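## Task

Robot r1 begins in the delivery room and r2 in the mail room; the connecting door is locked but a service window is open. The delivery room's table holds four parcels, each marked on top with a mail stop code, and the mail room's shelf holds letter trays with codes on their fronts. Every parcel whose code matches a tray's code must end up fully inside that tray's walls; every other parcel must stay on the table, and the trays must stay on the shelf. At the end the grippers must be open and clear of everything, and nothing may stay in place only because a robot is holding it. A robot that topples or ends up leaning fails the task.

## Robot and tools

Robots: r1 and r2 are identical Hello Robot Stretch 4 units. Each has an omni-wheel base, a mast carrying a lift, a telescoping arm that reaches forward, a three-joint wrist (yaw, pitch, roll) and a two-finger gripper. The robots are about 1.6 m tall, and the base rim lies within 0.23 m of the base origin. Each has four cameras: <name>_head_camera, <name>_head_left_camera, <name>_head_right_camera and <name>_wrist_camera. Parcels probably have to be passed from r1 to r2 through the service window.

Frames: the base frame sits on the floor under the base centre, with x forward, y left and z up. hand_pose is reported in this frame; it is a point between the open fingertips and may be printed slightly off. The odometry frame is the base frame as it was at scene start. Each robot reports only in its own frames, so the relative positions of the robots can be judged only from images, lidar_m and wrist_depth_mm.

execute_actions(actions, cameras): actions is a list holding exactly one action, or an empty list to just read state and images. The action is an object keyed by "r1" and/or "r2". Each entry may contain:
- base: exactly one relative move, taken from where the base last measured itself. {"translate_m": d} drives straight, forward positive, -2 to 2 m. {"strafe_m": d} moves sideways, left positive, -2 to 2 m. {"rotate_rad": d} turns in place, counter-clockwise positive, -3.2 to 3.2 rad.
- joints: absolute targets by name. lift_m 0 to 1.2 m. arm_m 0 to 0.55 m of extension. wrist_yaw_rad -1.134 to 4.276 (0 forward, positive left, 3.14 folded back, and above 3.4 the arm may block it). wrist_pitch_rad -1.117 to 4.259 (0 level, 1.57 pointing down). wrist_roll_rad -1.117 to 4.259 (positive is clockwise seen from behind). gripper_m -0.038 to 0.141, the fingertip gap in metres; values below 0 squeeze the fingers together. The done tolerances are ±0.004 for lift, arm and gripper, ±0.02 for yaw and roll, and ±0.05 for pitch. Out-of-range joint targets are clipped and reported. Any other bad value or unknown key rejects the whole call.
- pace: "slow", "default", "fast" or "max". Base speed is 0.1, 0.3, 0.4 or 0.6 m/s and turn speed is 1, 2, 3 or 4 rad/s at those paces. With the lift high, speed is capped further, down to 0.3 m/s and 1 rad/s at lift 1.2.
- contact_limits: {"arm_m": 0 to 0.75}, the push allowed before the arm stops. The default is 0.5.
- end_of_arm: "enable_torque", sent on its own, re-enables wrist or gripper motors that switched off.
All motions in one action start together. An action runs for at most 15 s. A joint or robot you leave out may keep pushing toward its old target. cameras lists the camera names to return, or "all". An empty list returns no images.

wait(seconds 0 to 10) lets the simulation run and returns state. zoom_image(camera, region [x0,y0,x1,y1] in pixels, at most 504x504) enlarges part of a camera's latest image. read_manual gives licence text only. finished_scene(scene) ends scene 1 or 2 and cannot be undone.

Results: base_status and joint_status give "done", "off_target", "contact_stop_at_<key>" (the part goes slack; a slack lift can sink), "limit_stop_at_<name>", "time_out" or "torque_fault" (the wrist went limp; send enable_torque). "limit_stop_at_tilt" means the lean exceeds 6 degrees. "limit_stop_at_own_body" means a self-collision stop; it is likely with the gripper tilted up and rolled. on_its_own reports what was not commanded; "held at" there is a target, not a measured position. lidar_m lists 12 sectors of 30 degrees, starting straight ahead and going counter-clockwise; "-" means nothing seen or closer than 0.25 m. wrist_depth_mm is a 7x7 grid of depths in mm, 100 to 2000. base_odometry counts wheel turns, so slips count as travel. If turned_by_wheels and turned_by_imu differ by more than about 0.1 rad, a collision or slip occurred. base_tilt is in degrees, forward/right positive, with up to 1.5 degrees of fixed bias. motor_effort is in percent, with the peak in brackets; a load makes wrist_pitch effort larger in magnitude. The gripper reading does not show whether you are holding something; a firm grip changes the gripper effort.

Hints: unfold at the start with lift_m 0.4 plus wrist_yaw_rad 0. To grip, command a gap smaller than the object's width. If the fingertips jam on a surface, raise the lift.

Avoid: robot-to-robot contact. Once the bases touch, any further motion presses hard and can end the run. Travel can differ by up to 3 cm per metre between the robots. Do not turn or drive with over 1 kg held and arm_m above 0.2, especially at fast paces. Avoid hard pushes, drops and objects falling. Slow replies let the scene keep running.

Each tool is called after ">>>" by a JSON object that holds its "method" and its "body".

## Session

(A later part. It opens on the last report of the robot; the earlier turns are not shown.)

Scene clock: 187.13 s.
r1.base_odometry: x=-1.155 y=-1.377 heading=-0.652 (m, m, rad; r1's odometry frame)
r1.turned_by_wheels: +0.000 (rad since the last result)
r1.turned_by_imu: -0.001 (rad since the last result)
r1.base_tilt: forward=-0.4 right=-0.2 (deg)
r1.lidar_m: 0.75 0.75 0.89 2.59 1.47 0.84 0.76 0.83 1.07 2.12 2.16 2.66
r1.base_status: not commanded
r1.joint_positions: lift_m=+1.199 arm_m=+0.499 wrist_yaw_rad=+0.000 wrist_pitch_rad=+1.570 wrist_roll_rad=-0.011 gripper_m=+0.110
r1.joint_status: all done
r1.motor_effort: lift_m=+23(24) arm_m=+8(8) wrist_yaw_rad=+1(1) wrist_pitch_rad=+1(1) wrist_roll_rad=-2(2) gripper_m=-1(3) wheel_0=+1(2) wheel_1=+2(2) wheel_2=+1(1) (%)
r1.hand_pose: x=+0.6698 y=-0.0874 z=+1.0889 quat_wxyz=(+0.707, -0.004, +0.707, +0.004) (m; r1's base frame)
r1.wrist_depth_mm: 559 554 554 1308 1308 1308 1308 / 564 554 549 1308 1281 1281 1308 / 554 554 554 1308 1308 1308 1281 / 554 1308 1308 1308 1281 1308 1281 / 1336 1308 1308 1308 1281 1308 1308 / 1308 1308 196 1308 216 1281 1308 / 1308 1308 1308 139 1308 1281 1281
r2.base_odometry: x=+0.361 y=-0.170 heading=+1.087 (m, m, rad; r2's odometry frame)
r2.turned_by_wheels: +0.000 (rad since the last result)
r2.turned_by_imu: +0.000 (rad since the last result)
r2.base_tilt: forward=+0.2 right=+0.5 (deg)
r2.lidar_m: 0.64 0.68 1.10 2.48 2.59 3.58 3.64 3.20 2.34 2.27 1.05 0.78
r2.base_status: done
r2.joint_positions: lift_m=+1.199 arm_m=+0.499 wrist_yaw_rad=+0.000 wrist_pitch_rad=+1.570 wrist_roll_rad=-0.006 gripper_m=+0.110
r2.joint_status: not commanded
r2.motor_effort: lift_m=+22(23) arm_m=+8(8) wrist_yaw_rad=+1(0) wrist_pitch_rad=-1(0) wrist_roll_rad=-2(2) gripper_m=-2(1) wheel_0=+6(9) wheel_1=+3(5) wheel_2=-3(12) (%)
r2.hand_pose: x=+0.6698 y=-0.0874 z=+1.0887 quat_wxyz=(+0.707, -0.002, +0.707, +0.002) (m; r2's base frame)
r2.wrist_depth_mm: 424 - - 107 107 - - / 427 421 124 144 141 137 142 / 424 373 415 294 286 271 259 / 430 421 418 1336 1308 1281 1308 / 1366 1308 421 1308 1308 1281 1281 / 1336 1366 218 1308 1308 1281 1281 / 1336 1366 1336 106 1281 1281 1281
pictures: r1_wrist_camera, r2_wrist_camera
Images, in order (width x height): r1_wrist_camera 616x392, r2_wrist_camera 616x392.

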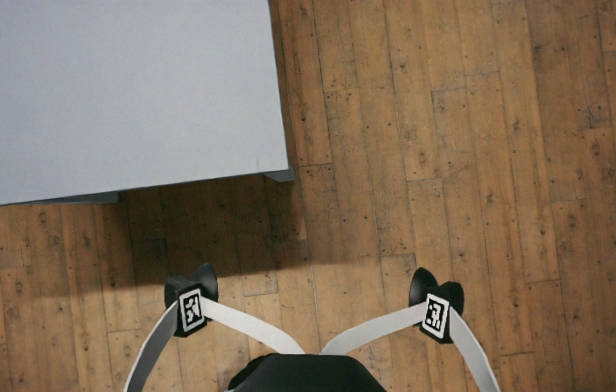

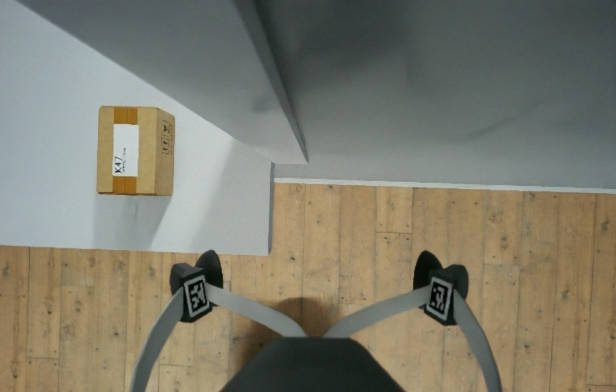

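>>> {"method": "execute_actions", "body": {"actions": [{"r1":{"base":{"strafe_m":0.35}},"r2":{"base":{"strafe_m":0.19}}}], "cameras": []}}

>>> {"method": "execute_actions", "body": {"actions": [{"r1":{"base":{"translate_m":0.3}},"r2":{"base":{"translate_m":0.11}}}], "cameras": ["r2_wrist_camera","r1_wrist_camera"]}}

Scene clock: 196.23 s.
r1.base_odometry: x=-0.943 y=-1.098 heading=-0.652 (m, m, rad; r1's odometry frame)
r1.turned_by_wheels: +0.000 (rad since the last result)
r1.turned_by_imu: -0.002 (rad since the last result)
r1.base_tilt: forward=-0.4 right=-0.2 (deg)
r1.lidar_m: 0.69 0.70 2.46 2.24 1.60 0.89 0.81 0.81 1.13 2.22 2.52 0.78
r1.base_status: done
r1.joint_positions: lift_m=+1.199 arm_m=+0.499 wrist_yaw_rad=+0.000 wrist_pitch_rad=+1.570 wrist_roll_rad=-0.011 gripper_m=+0.110
r1.joint_status: not commanded
r1.motor_effort: lift_m=+23(24) arm_m=+7(8) wrist_yaw_rad=+1(1) wrist_pitch_rad=+1(1) wrist_roll_rad=-2(2) gripper_m=-4(1) wheel_0=-1(8) wheel_1=+1(8) wheel_2=+0(1) (%)
r1.hand_pose: x=+0.6698 y=-0.0874 z=+1.0889 quat_wxyz=(+0.707, -0.004, +0.707, +0.004) (m; r1's base frame)
r1.wrist_depth_mm: 559 559 554 549 549 544 1308 / 559 554 554 549 549 544 1308 / 559 554 549 544 549 549 1281 / 554 554 549 549 1308 1281 1308 / 1336 1336 1308 1308 1308 1281 1281 / 1308 1308 196 1308 216 1281 1308 / 1336 1308 1308 139 1281 1281 1281
r2.base_odometry: x=+0.193 y=-0.081 heading=+1.086 (m, m, rad; r2's odometry frame)
r2.turned_by_wheels: +0.000 (rad since the last result)
r2.turned_by_imu: -0.001 (rad since the last result)
r2.base_tilt: forward=+0.2 right=+0.5 (deg)
r2.lidar_m: 0.65 0.67 1.12 2.28 2.40 3.31 3.64 3.45 2.54 2.45 1.09 0.69
r2.base_status: done
r2.joint_positions: lift_m=+1.199 arm_m=+0.499 wrist_yaw_rad=+0.000 wrist_pitch_rad=+1.570 wrist_roll_rad=-0.006 gripper_m=+0.110
r2.joint_status: not commanded
r2.motor_effort: lift_m=+23(23) arm_m=+8(7) wrist_yaw_rad=-1(0) wrist_pitch_rad=-2(0) wrist_roll_rad=-1(2) gripper_m=-2(1) wheel_0=-3(10) wheel_1=+0(10) wheel_2=+0(3) (%)
r2.hand_pose: x=+0.6698 y=-0.0874 z=+1.0887 quat_wxyz=(+0.707, -0.002, +0.707, +0.002) (m; r2's base frame)
r2.wrist_depth_mm: 424 421 415 415 410 315 219 / 424 421 415 413 413 312 217 / 427 421 418 366 413 334 236 / 424 424 421 415 413 1281 1281 / 1336 1336 418 418 413 1281 1281 / 1336 1336 219 1336 1281 1308 1281 / 1366 1336 1336 106 1308 1308 1281
pictures: none
No camera images: the call's "cameras" was empty. Leave "cameras" out to get every camera's image.

Scene clock: 198.70 s.
r1.base_odometry: x=-0.704 y=-1.280 heading=-0.651 (m, m, rad; r1's odometry frame)
r1.turned_by_wheels: +0.000 (rad since the last result)
r1.turned_by_imu: -0.001 (rad since the last result)
r1.base_tilt: forward=-0.4 right=-0.1 (deg)
r1.lidar_m: 0.39 0.40 2.54 2.27 2.09 1.33 1.14 1.20 1.49 2.43 2.47 0.43
r1.base_status: done
r1.joint_positions: lift_m=+1.199 arm_m=+0.499 wrist_yaw_rad=+0.000 wrist_pitch_rad=+1.570 wrist_roll_rad=-0.011 gripper_m=+0.110
r1.joint_status: not commanded
r1.motor_effort: lift_m=+23(23) arm_m=+8(7) wrist_yaw_rad=+2(1) wrist_pitch_rad=+1(1) wrist_roll_rad=-2(2) gripper_m=-1(3) wheel_0=+2(7) wheel_1=+1(5) wheel_2=+1(12) (%)
r1.hand_pose: x=+0.6699 y=-0.0874 z=+1.0889 quat_wxyz=(+0.707, -0.004, +0.707, +0.004) (m; r1's base frame)
r1.wrist_depth_mm: 559 554 554 554 549 1281 1308 / 554 559 549 549 549 1308 1281 / 559 554 549 544 544 554 1308 / 554 554 549 549 544 544 1281 / 554 554 549 544 544 544 1281 / 554 554 196 544 216 539 1281 / 549 549 549 139 544 535 1308
r2.base_odometry: x=+0.244 y=+0.016 heading=+1.086 (m, m, rad; r2's odometry frame)
r2.turned_by_wheels: +0.000 (rad since the last result)
r2.turned_by_imu: +0.000 (rad since the last result)
r2.base_tilt: forward=+0.2 right=+0.5 (deg)
r2.lidar_m: 0.53 0.57 0.95 2.29 2.40 3.29 3.76 3.45 2.54 2.43 0.92 0.56
r2.base_status: done
r2.joint_positions: lift_m=+1.199 arm_m=+0.499 wrist_yaw_rad=+0.000 wrist_pitch_rad=+1.570 wrist_roll_rad=-0.006 gripper_m=+0.110
r2.joint_status: not commanded
r2.motor_effort: lift_m=+23(23) arm_m=+7(7) wrist_yaw_rad=+1(0) wrist_pitch_rad=+0(0) wrist_roll_rad=-3(1) gripper_m=+0(2) wheel_0=+3(10) wheel_1=+2(9) wheel_2=-3(12) (%)
r2.hand_pose: x=+0.6699 y=-0.0874 z=+1.0887 quat_wxyz=(+0.707, -0.002, +0.707, +0.002) (m; r2's base frame)
r2.wrist_depth_mm: 1336 1308 1308 1308 1308 1281 1308 / 424 421 418 415 410 1308 1281 / 424 421 418 415 410 314 220 / 427 421 418 415 413 309 217 / 427 421 418 366 413 304 216 / 427 424 218 366 413 304 213 / 1366 1336 1308 106 413 1281 1281
pictures: r1_wrist_camera, r2_wrist_camera
Images, in order (width x height): r1_wrist_camera 616x392, r2_wrist_camera 616x392.

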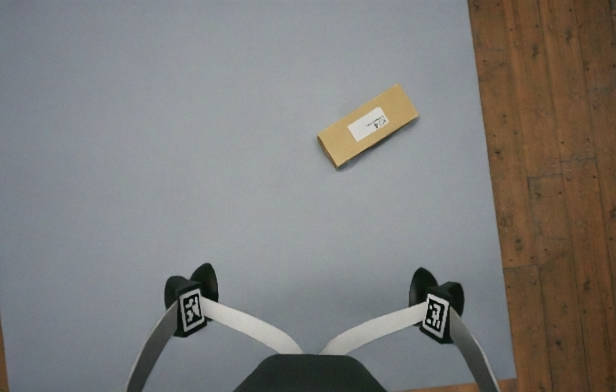

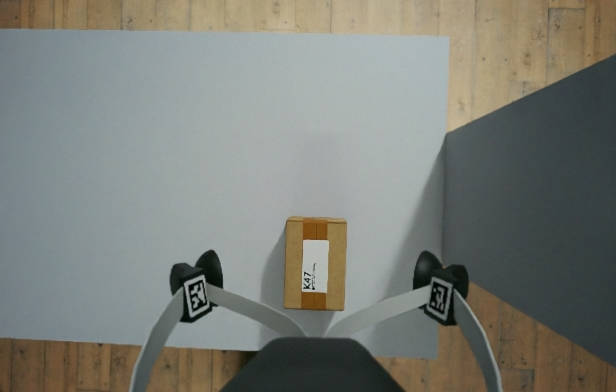

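Aligned. Lower r2 by 0.17.

>>> {"method": "execute_actions", "body": {"actions": [{"r2":{"joints":{"lift_m":1.03}}}], "cameras": []}}

>>> {"method": "execute_actions", "body": {"actions": [{"r2":{"joints":{"gripper_m":0.0}}}], "cameras": []}}

>>> {"method": "execute_actions", "body": {"actions": [{"r2":{"joints":{"lift_m":1.2}}}], "cameras": ["r2_wrist_camera"]}}

>>> {"method": "zoom_image", "body": {"camera": "r2_wrist_camera", "region": [0,0,10,10]}}

Scene clock: 208.93 s.
r1.base_odometry: x=-0.704 y=-1.280 heading=-0.651 (m, m, rad; r1's odometry frame)
r1.turned_by_wheels: +0.000 (rad since the last result)
r1.turned_by_imu: -0.001 (rad since the last result)
r1.base_tilt: forward=-0.4 right=-0.3 (deg)
r1.lidar_m: 0.39 0.39 2.55 2.27 2.07 1.35 1.13 1.22 1.51 2.45 2.47 0.44
r1.base_status: not commanded
r1.joint_positions: lift_m=+1.199 arm_m=+0.499 wrist_yaw_rad=+0.000 wrist_pitch_rad=+1.570 wrist_roll_rad=-0.011 gripper_m=+0.110
r1.joint_status: not commanded
r1.motor_effort: lift_m=+23(23) arm_m=+7(7) wrist_yaw_rad=+1(1) wrist_pitch_rad=+0(1) wrist_roll_rad=-2(2) gripper_m=+1(2) wheel_0=+3(3) wheel_1=+1(1) wheel_2=+1(1) (%)
r1.hand_pose: x=+0.6699 y=-0.0874 z=+1.0889 quat_wxyz=(+0.707, -0.004, +0.707, +0.004) (m; r1's base frame)
r1.wrist_depth_mm: 559 559 549 554 549 1281 1281 / 564 554 554 549 549 1281 1308 / 554 554 554 549 549 544 1281 / 554 554 549 549 544 544 1281 / 554 554 549 549 549 544 1281 / 559 549 196 544 217 544 1308 / 554 549 544 139 544 544 1281
r2.base_odometry: x=+0.244 y=+0.016 heading=+1.086 (m, m, rad; r2's odometry frame)
r2.turned_by_wheels: +0.000 (rad since the last result)
r2.turned_by_imu: +0.000 (rad since the last result)
r2.base_tilt: forward=+0.2 right=+0.6 (deg)
r2.lidar_m: 0.53 0.58 0.96 2.29 2.39 3.31 3.77 3.48 2.55 2.43 0.92 0.55
r2.base_status: not commanded
r2.joint_positions: lift_m=+1.030 arm_m=+0.499 wrist_yaw_rad=+0.000 wrist_pitch_rad=+1.570 wrist_roll_rad=-0.006 gripper_m=+0.110
r2.joint_status: all done
r2.motor_effort: lift_m=+16(21) arm_m=+7(7) wrist_yaw_rad=+0(0) wrist_pitch_rad=+0(0) wrist_roll_rad=-1(1) gripper_m=-2(2) wheel_0=+3(3) wheel_1=+2(2) wheel_2=-3(4) (%)
r2.hand_pose: x=+0.6699 y=-0.0874 z=+0.9200 quat_wxyz=(+0.707, -0.002, +0.707, +0.002) (m; r2's base frame)
r2.wrist_depth_mm: 252 250 247 246 244 242 1118 / 252 250 249 246 245 243 1118 / 253 251 249 247 244 243 219 / 253 250 249 247 245 243 217 / 253 251 249 198 246 243 215 / 253 252 202 197 198 244 213 / 254 252 250 106 246 244 1138
pictures: none
No camera images: the call's "cameras" was empty. Leave "cameras" out to get every camera's image.

Scene clock: 210.87 s.
r1.base_odometry: x=-0.704 y=-1.280 heading=-0.651 (m, m, rad; r1's odometry frame)
r1.turned_by_wheels: +0.000 (rad since the last result)
r1.turned_by_imu: +0.000 (rad since the last result)
r1.base_tilt: forward=-0.4 right=-0.2 (deg)
r1.lidar_m: 0.40 0.39 2.55 2.26 2.08 1.34 1.13 1.20 1.50 2.44 2.44 0.44
r1.base_status: not commanded
r1.joint_positions: lift_m=+1.199 arm_m=+0.499 wrist_yaw_rad=+0.000 wrist_pitch_rad=+1.570 wrist_roll_rad=-0.011 gripper_m=+0.110
r1.joint_status: not commanded
r1.motor_effort: lift_m=+23(23) arm_m=+7(7) wrist_yaw_rad=+1(2) wrist_pitch_rad=+0(1) wrist_roll_rad=-2(2) gripper_m=-2(1) wheel_0=+2(2) wheel_1=+1(1) wheel_2=+1(1) (%)
r1.hand_pose: x=+0.6699 y=-0.0874 z=+1.0889 quat_wxyz=(+0.707, -0.004, +0.707, +0.004) (m; r1's base frame)
r1.wrist_depth_mm: 559 554 554 549 549 1308 1308 / 559 554 554 549 544 1308 1308 / 559 559 549 549 544 544 1281 / 554 549 549 549 549 544 1255 / 554 549 549 544 544 539 1281 / 554 549 196 544 217 539 1308 / 554 554 549 139 544 539 1281
r2.base_odometry: x=+0.244 y=+0.016 heading=+1.086 (m, m, rad; r2's odometry frame)
r2.turned_by_wheels: +0.000 (rad since the last result)
r2.turned_by_imu: +0.000 (rad since the last result)
r2.base_tilt: forward=+0.2 right=+0.5 (deg)
r2.lidar_m: 0.54 0.58 0.94 2.29 2.39 3.31 3.76 3.46 2.53 2.44 0.93 0.57
r2.base_status: not commanded
r2.joint_positions: lift_m=+1.030 arm_m=+0.499 wrist_yaw_rad=+0.000 wrist_pitch_rad=+1.570 wrist_roll_rad=-0.006 gripper_m=+0.001
r2.joint_status: all done
r2.motor_effort: lift_m=+16(15) arm_m=+8(8) wrist_yaw_rad=-1(0) wrist_pitch_rad=+0(0) wrist_roll_rad=-1(1) gripper_m=-25(27) wheel_0=+3(3) wheel_1=+2(2) wheel_2=-4(4) (%)
r2.hand_pose: x=+0.6699 y=-0.0874 z=+0.9200 quat_wxyz=(+0.707, -0.002, +0.707, +0.002) (m; r2's base frame)
r2.wrist_depth_mm: 251 249 247 245 243 241 1118 / 252 250 248 247 243 242 683 / 252 250 248 246 244 242 219 / 253 251 249 247 245 242 217 / 253 251 249 183 244 244 215 / 254 252 183 181 180 243 214 / 254 252 250 106 245 244 1138
pictures: none
No camera images: the call's "cameras" was empty. Leave "cameras" out to get every camera's image.

Scene clock: 212.67 s.
r1.base_odometry: x=-0.704 y=-1.280 heading=-0.651 (m, m, rad; r1's odometry frame)
r1.turned_by_wheels: +0.000 (rad since the last result)
r1.turned_by_imu: +0.000 (rad since the last result)
r1.base_tilt: forward=-0.5 right=-0.1 (deg)
r1.lidar_m: 0.39 0.41 2.55 2.29 2.07 1.34 1.13 1.21 1.49 2.43 2.48 0.45
r1.base_status: not commanded
r1.joint_positions: lift_m=+1.199 arm_m=+0.499 wrist_yaw_rad=+0.000 wrist_pitch_rad=+1.570 wrist_roll_rad=-0.011 gripper_m=+0.110
r1.joint_status: not commanded
r1.motor_effort: lift_m=+23(23) arm_m=+7(7) wrist_yaw_rad=+1(1) wrist_pitch_rad=+0(1) wrist_roll_rad=-2(2) gripper_m=+0(1) wheel_0=+2(3) wheel_1=+1(1) wheel_2=+1(1) (%)
r1.hand_pose: x=+0.6699 y=-0.0874 z=+1.0889 quat_wxyz=(+0.707, -0.004, +0.707, +0.004) (m; r1's base frame)
r1.wrist_depth_mm: 564 559 559 554 549 1308 1308 / 559 559 554 549 544 1308 1281 / 554 554 554 549 549 549 1281 / 554 554 549 544 544 544 1308 / 554 554 554 544 544 539 1308 / 549 549 196 549 216 544 1281 / 554 549 544 139 544 539 1281
r2.base_odometry: x=+0.244 y=+0.016 heading=+1.086 (m, m, rad; r2's odometry frame)
r2.turned_by_wheels: +0.000 (rad since the last result)
r2.turned_by_imu: +0.000 (rad since the last result)
r2.base_tilt: forward=+0.2 right=+0.5 (deg)
r2.lidar_m: 0.54 0.57 0.95 2.29 2.39 3.29 3.76 3.46 2.54 2.45 0.93 0.55
r2.base_status: not commanded
r2.joint_positions: lift_m=+1.199 arm_m=+0.499 wrist_yaw_rad=+0.000 wrist_pitch_rad=+1.570 wrist_roll_rad=-0.006 gripper_m=+0.001
r2.joint_status: all done
r2.motor_effort: lift_m=+23(25) arm_m=+7(7) wrist_yaw_rad=-1(1) wrist_pitch_rad=-1(0) wrist_roll_rad=-3(1) gripper_m=-24(25) wheel_0=+2(3) wheel_1=+2(2) wheel_2=-4(4) (%)
r2.hand_pose: x=+0.6699 y=-0.0874 z=+1.0886 quat_wxyz=(+0.707, -0.002, +0.707, +0.002) (m; r2's base frame)
r2.wrist_depth_mm: 1336 1336 1308 1308 1281 1255 1281 / 421 421 418 413 410 1281 1281 / 424 421 418 415 410 314 219 / 427 421 418 415 410 310 217 / 424 421 418 184 410 304 216 / 427 424 183 181 180 263 213 / 1366 1336 1336 106 413 1281 1281
pictures: r2_wrist_camera
Images, in order (width x height): r2_wrist_camera 616x392.

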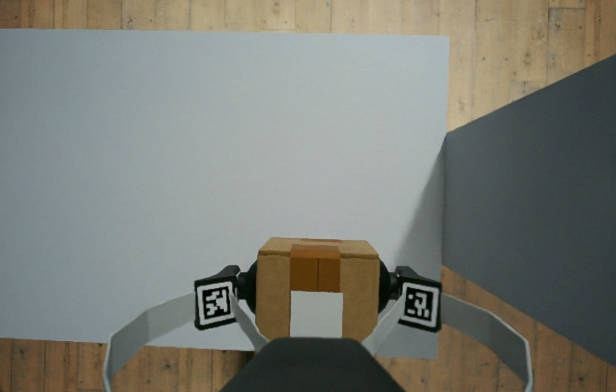

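Region (0, 0, 10, 10) of r2_wrist_camera's 616x392 image, scaled by 50.400.

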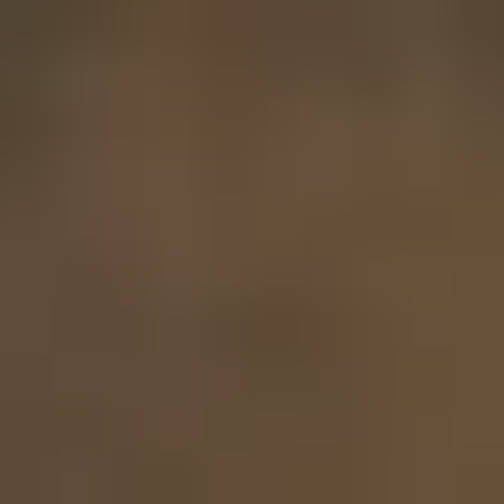

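>>> {"method": "execute_actions", "body": {"actions": [{"r1":{"joints":{"lift_m":1.0}},"r2":{"base":{"rotate_rad":-3.15},"joints":{"arm_m":0.15}}}], "cameras": ["r1_wrist_camera"]}}

>>> {"method": "execute_actions", "body": {"actions": [{"r2":{"base":{"translate_m":2.0}}}], "cameras": ["r2_head_camera"]}}

Scene clock: 225.03 s.
r1.base_odometry: x=-0.704 y=-1.280 heading=-0.651 (m, m, rad; r1's odometry frame)
r1.turned_by_wheels: +0.000 (rad since the last result)
r1.turned_by_imu: -0.002 (rad since the last result)
r1.base_tilt: forward=-0.3 right=-0.1 (deg)
r1.lidar_m: 0.40 0.39 2.50 2.25 2.06 1.35 1.07 1.08 1.51 2.43 2.46 0.44
r1.base_status: not commanded
r1.joint_positions: lift_m=+1.000 arm_m=+0.499 wrist_yaw_rad=+0.000 wrist_pitch_rad=+1.570 wrist_roll_rad=-0.011 gripper_m=+0.110
r1.joint_status: all done
r1.motor_effort: lift_m=+16(22) arm_m=+7(7) wrist_yaw_rad=+2(2) wrist_pitch_rad=+1(0) wrist_roll_rad=-2(2) gripper_m=+0(1) wheel_0=+2(3) wheel_1=+1(1) wheel_2=+1(1) (%)
r1.hand_pose: x=+0.6699 y=-0.0874 z=+0.8900 quat_wxyz=(+0.707, -0.004, +0.707, +0.004) (m; r1's base frame)
r1.wrist_depth_mm: 355 355 353 351 349 347 345 / 355 353 353 351 298 347 345 / 353 353 351 351 349 345 345 / 355 353 351 349 345 345 345 / 355 353 351 349 347 345 343 / 355 351 196 347 217 343 343 / 353 349 349 139 345 343 343
r2.base_odometry: x=+0.244 y=+0.016 heading=-2.063 (m, m, rad; r2's odometry frame)
r2.turned_by_wheels: -3.149 (rad since the last result)
r2.turned_by_imu: -3.171 (rad since the last result)
r2.base_tilt: forward=+0.2 right=+0.5 (deg)
r2.lidar_m: 3.19 3.51 2.54 2.47 0.96 0.58 0.55 0.58 0.93 2.26 2.38 3.22
r2.base_status: done
r2.joint_positions: lift_m=+1.199 arm_m=+0.151 wrist_yaw_rad=+0.000 wrist_pitch_rad=+1.570 wrist_roll_rad=-0.007 gripper_m=+0.001
r2.joint_status: all done
r2.motor_effort: lift_m=+22(23) arm_m=-8(10) wrist_yaw_rad=+0(33) wrist_pitch_rad=-1(3) wrist_roll_rad=-2(23) gripper_m=-26(25) wheel_0=+4(27) wheel_1=+3(17) wheel_2=+4(18) (%)
r2.hand_pose: x=+0.3225 y=-0.0874 z=+1.0887 quat_wxyz=(+0.707, -0.002, +0.707, +0.002) (m; r2's base frame)
r2.wrist_depth_mm: 1336 1336 1336 1308 1281 1281 1281 / 1336 1336 1308 1308 1308 1281 1281 / 1366 1336 1336 1308 1281 1281 1281 / 1336 1308 1336 1308 1308 1308 1308 / 1336 1336 1336 184 1308 1281 1308 / 1336 1336 183 181 180 1308 1281 / 1336 1336 1336 106 1308 1308 1281
pictures: r1_wrist_camera
Images, in order (width x height): r1_wrist_camera 616x392.

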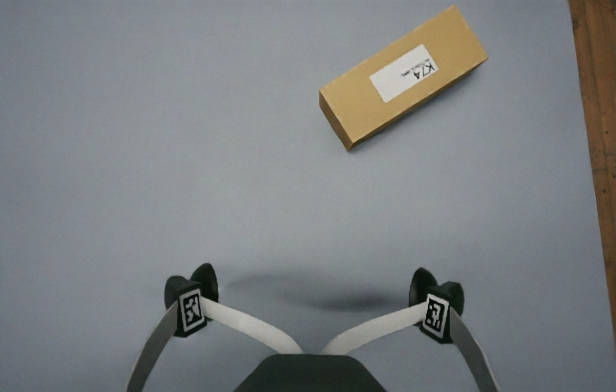

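Scene clock: 233.20 s.
r1.base_odometry: x=-0.704 y=-1.280 heading=-0.651 (m, m, rad; r1's odometry frame)
r1.turned_by_wheels: +0.000 (rad since the last result)
r1.turned_by_imu: -0.002 (rad since the last result)
r1.base_tilt: forward=-0.4 right=-0.2 (deg)
r1.lidar_m: 0.39 0.41 2.53 2.26 2.10 1.35 1.08 1.10 1.50 2.44 2.45 0.45
r1.base_status: not commanded
r1.joint_positions: lift_m=+1.000 arm_m=+0.499 wrist_yaw_rad=+0.000 wrist_pitch_rad=+1.570 wrist_roll_rad=-0.011 gripper_m=+0.110
r1.joint_status: not commanded
r1.motor_effort: lift_m=+16(16) arm_m=+7(7) wrist_yaw_rad=+1(2) wrist_pitch_rad=+1(0) wrist_roll_rad=-2(2) gripper_m=-1(4) wheel_0=+3(2) wheel_1=+1(1) wheel_2=+1(1) (%)
r1.hand_pose: x=+0.6699 y=-0.0874 z=+0.8900 quat_wxyz=(+0.707, -0.004, +0.707, +0.004) (m; r1's base frame)
r1.wrist_depth_mm: 355 355 353 349 349 345 345 / 355 353 351 351 298 347 347 / 355 353 353 349 349 345 345 / 355 351 351 349 349 345 345 / 351 353 351 349 347 345 345 / 353 353 196 349 217 343 343 / 353 349 349 139 345 343 343
r2.base_odometry: x=-0.700 y=-1.747 heading=-2.062 (m, m, rad; r2's odometry frame)
r2.turned_by_wheels: +0.000 (rad since the last result)
r2.turned_by_imu: +0.003 (rad since the last result)
r2.base_tilt: forward=+0.1 right=+0.5 (deg)
r2.lidar_m: 1.17 1.24 2.35 2.48 2.60 2.78 2.68 2.77 2.36 2.27 2.33 1.25
r2.base_status: done
r2.joint_positions: lift_m=+1.199 arm_m=+0.151 wrist_yaw_rad=+0.000 wrist_pitch_rad=+1.570 wrist_roll_rad=-0.007 gripper_m=+0.001
r2.joint_status: not commanded
r2.motor_effort: lift_m=+22(23) arm_m=-8(8) wrist_yaw_rad=+1(0) wrist_pitch_rad=-1(0) wrist_roll_rad=-2(2) gripper_m=-26(26) wheel_0=+3(10) wheel_1=+2(6) wheel_2=-2(14) (%)
r2.hand_pose: x=+0.3225 y=-0.0874 z=+1.0887 quat_wxyz=(+0.707, -0.002, +0.707, +0.002) (m; r2's base frame)
r2.wrist_depth_mm: 1366 1336 1336 1308 1308 1281 1281 / 1336 1336 1308 1308 1308 1308 1281 / 1336 1308 1336 1281 1281 1281 1281 / 1336 1336 1308 1308 1281 1308 1281 / 1366 1336 1308 183 1281 1308 1308 / 1336 1336 182 181 181 1281 1308 / 1336 1336 1336 106 1308 1308 1308
pictures: r2_head_camera
Images, in order (width x height): r2_head_camera 420x560.

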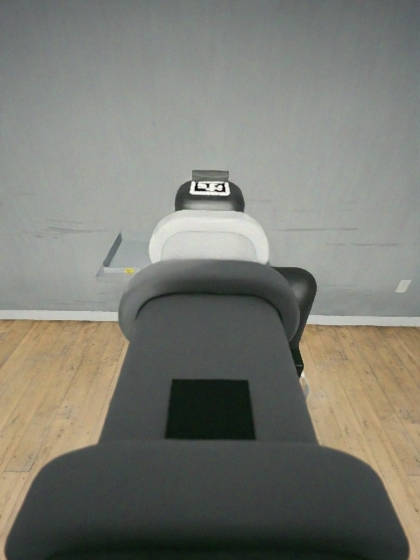

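>>> {"method": "execute_actions", "body": {"actions": [{"r1":{"joints":{"lift_m":1.2,"arm_m":0.0,"wrist_yaw_rad":1.57}},"r2":{"base":{"translate_m":0.45},"joints":{"arm_m":0.4}}}], "cameras": ["r2_wrist_camera","r1_head_camera"]}}

Scene clock: 245.73 s.
r1.base_odometry: x=-0.704 y=-1.280 heading=-0.651 (m, m, rad; r1's odometry frame)
r1.turned_by_wheels: +0.000 (rad since the last result)
r1.turned_by_imu: -0.001 (rad since the last result)
r1.base_tilt: forward=-0.4 right=-0.2 (deg)
r1.lidar_m: 0.39 0.41 2.54 2.29 2.08 1.33 1.12 1.21 1.49 2.43 2.46 0.43
r1.base_status: not commanded
r1.joint_positions: lift_m=+1.199 arm_m=+0.001 wrist_yaw_rad=+1.570 wrist_pitch_rad=+1.570 wrist_roll_rad=-0.011 gripper_m=+0.110
r1.joint_status: all done
r1.motor_effort: lift_m=+24(25) arm_m=-8(7) wrist_yaw_rad=+3(7) wrist_pitch_rad=+0(0) wrist_roll_rad=-2(2) gripper_m=-1(3) wheel_0=+2(3) wheel_1=+1(1) wheel_2=+1(1) (%)
r1.hand_pose: x=+0.2597 y=+0.0001 z=+1.0889 quat_wxyz=(+0.498, -0.502, +0.497, +0.503) (m; r1's base frame)
r1.wrist_depth_mm: 1336 1336 1308 1308 554 544 549 / 1336 1308 1308 1308 559 544 544 / 1366 1336 1308 1308 1078 549 539 / 1336 1336 1078 1308 1308 544 544 / 1308 1336 1098 1308 1281 544 539 / 480 1308 196 1308 217 539 539 / 1336 1308 1308 140 1160 539 544
r2.base_odometry: x=-0.912 y=-2.143 heading=-2.062 (m, m, rad; r2's odometry frame)
r2.turned_by_wheels: +0.000 (rad since the last result)
r2.turned_by_imu: +0.001 (rad since the last result)
r2.base_tilt: forward=+0.2 right=+0.5 (deg)
r2.lidar_m: 0.73 0.77 1.68 2.49 2.59 3.24 3.18 3.23 2.35 2.26 1.70 0.77
r2.base_status: done
r2.joint_positions: lift_m=+1.199 arm_m=+0.399 wrist_yaw_rad=+0.000 wrist_pitch_rad=+1.570 wrist_roll_rad=-0.007 gripper_m=+0.001
r2.joint_status: all done
r2.motor_effort: lift_m=+23(22) arm_m=+7(2) wrist_yaw_rad=-3(1) wrist_pitch_rad=+0(0) wrist_roll_rad=+0(1) gripper_m=-24(26) wheel_0=+3(11) wheel_1=+2(8) wheel_2=-4(16) (%)
r2.hand_pose: x=+0.5698 y=-0.0874 z=+1.0887 quat_wxyz=(+0.707, -0.002, +0.707, +0.002) (m; r2's base frame)
r2.wrist_depth_mm: 559 554 554 549 544 539 1229 / 559 559 554 549 544 544 1281 / 1366 1308 1308 1308 1281 1281 1281 / 1336 1336 1308 1308 1308 1308 1281 / 1336 1336 1336 184 1308 1281 1281 / 1336 1336 182 181 180 1308 1281 / 1366 1336 1336 106 1308 1308 1308
pictures: r1_head_camera, r2_wrist_camera
Images, in order (width x height): r1_head_camera 420x560, r2_wrist_camera 616x392.

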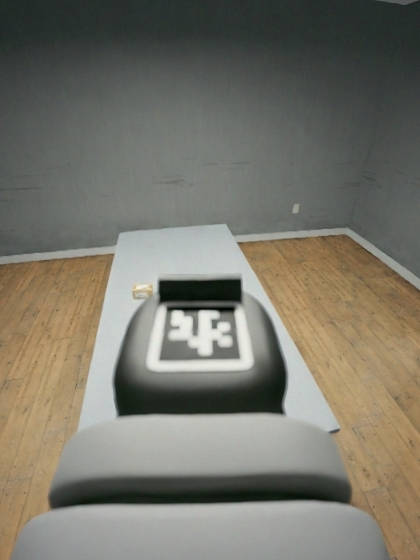

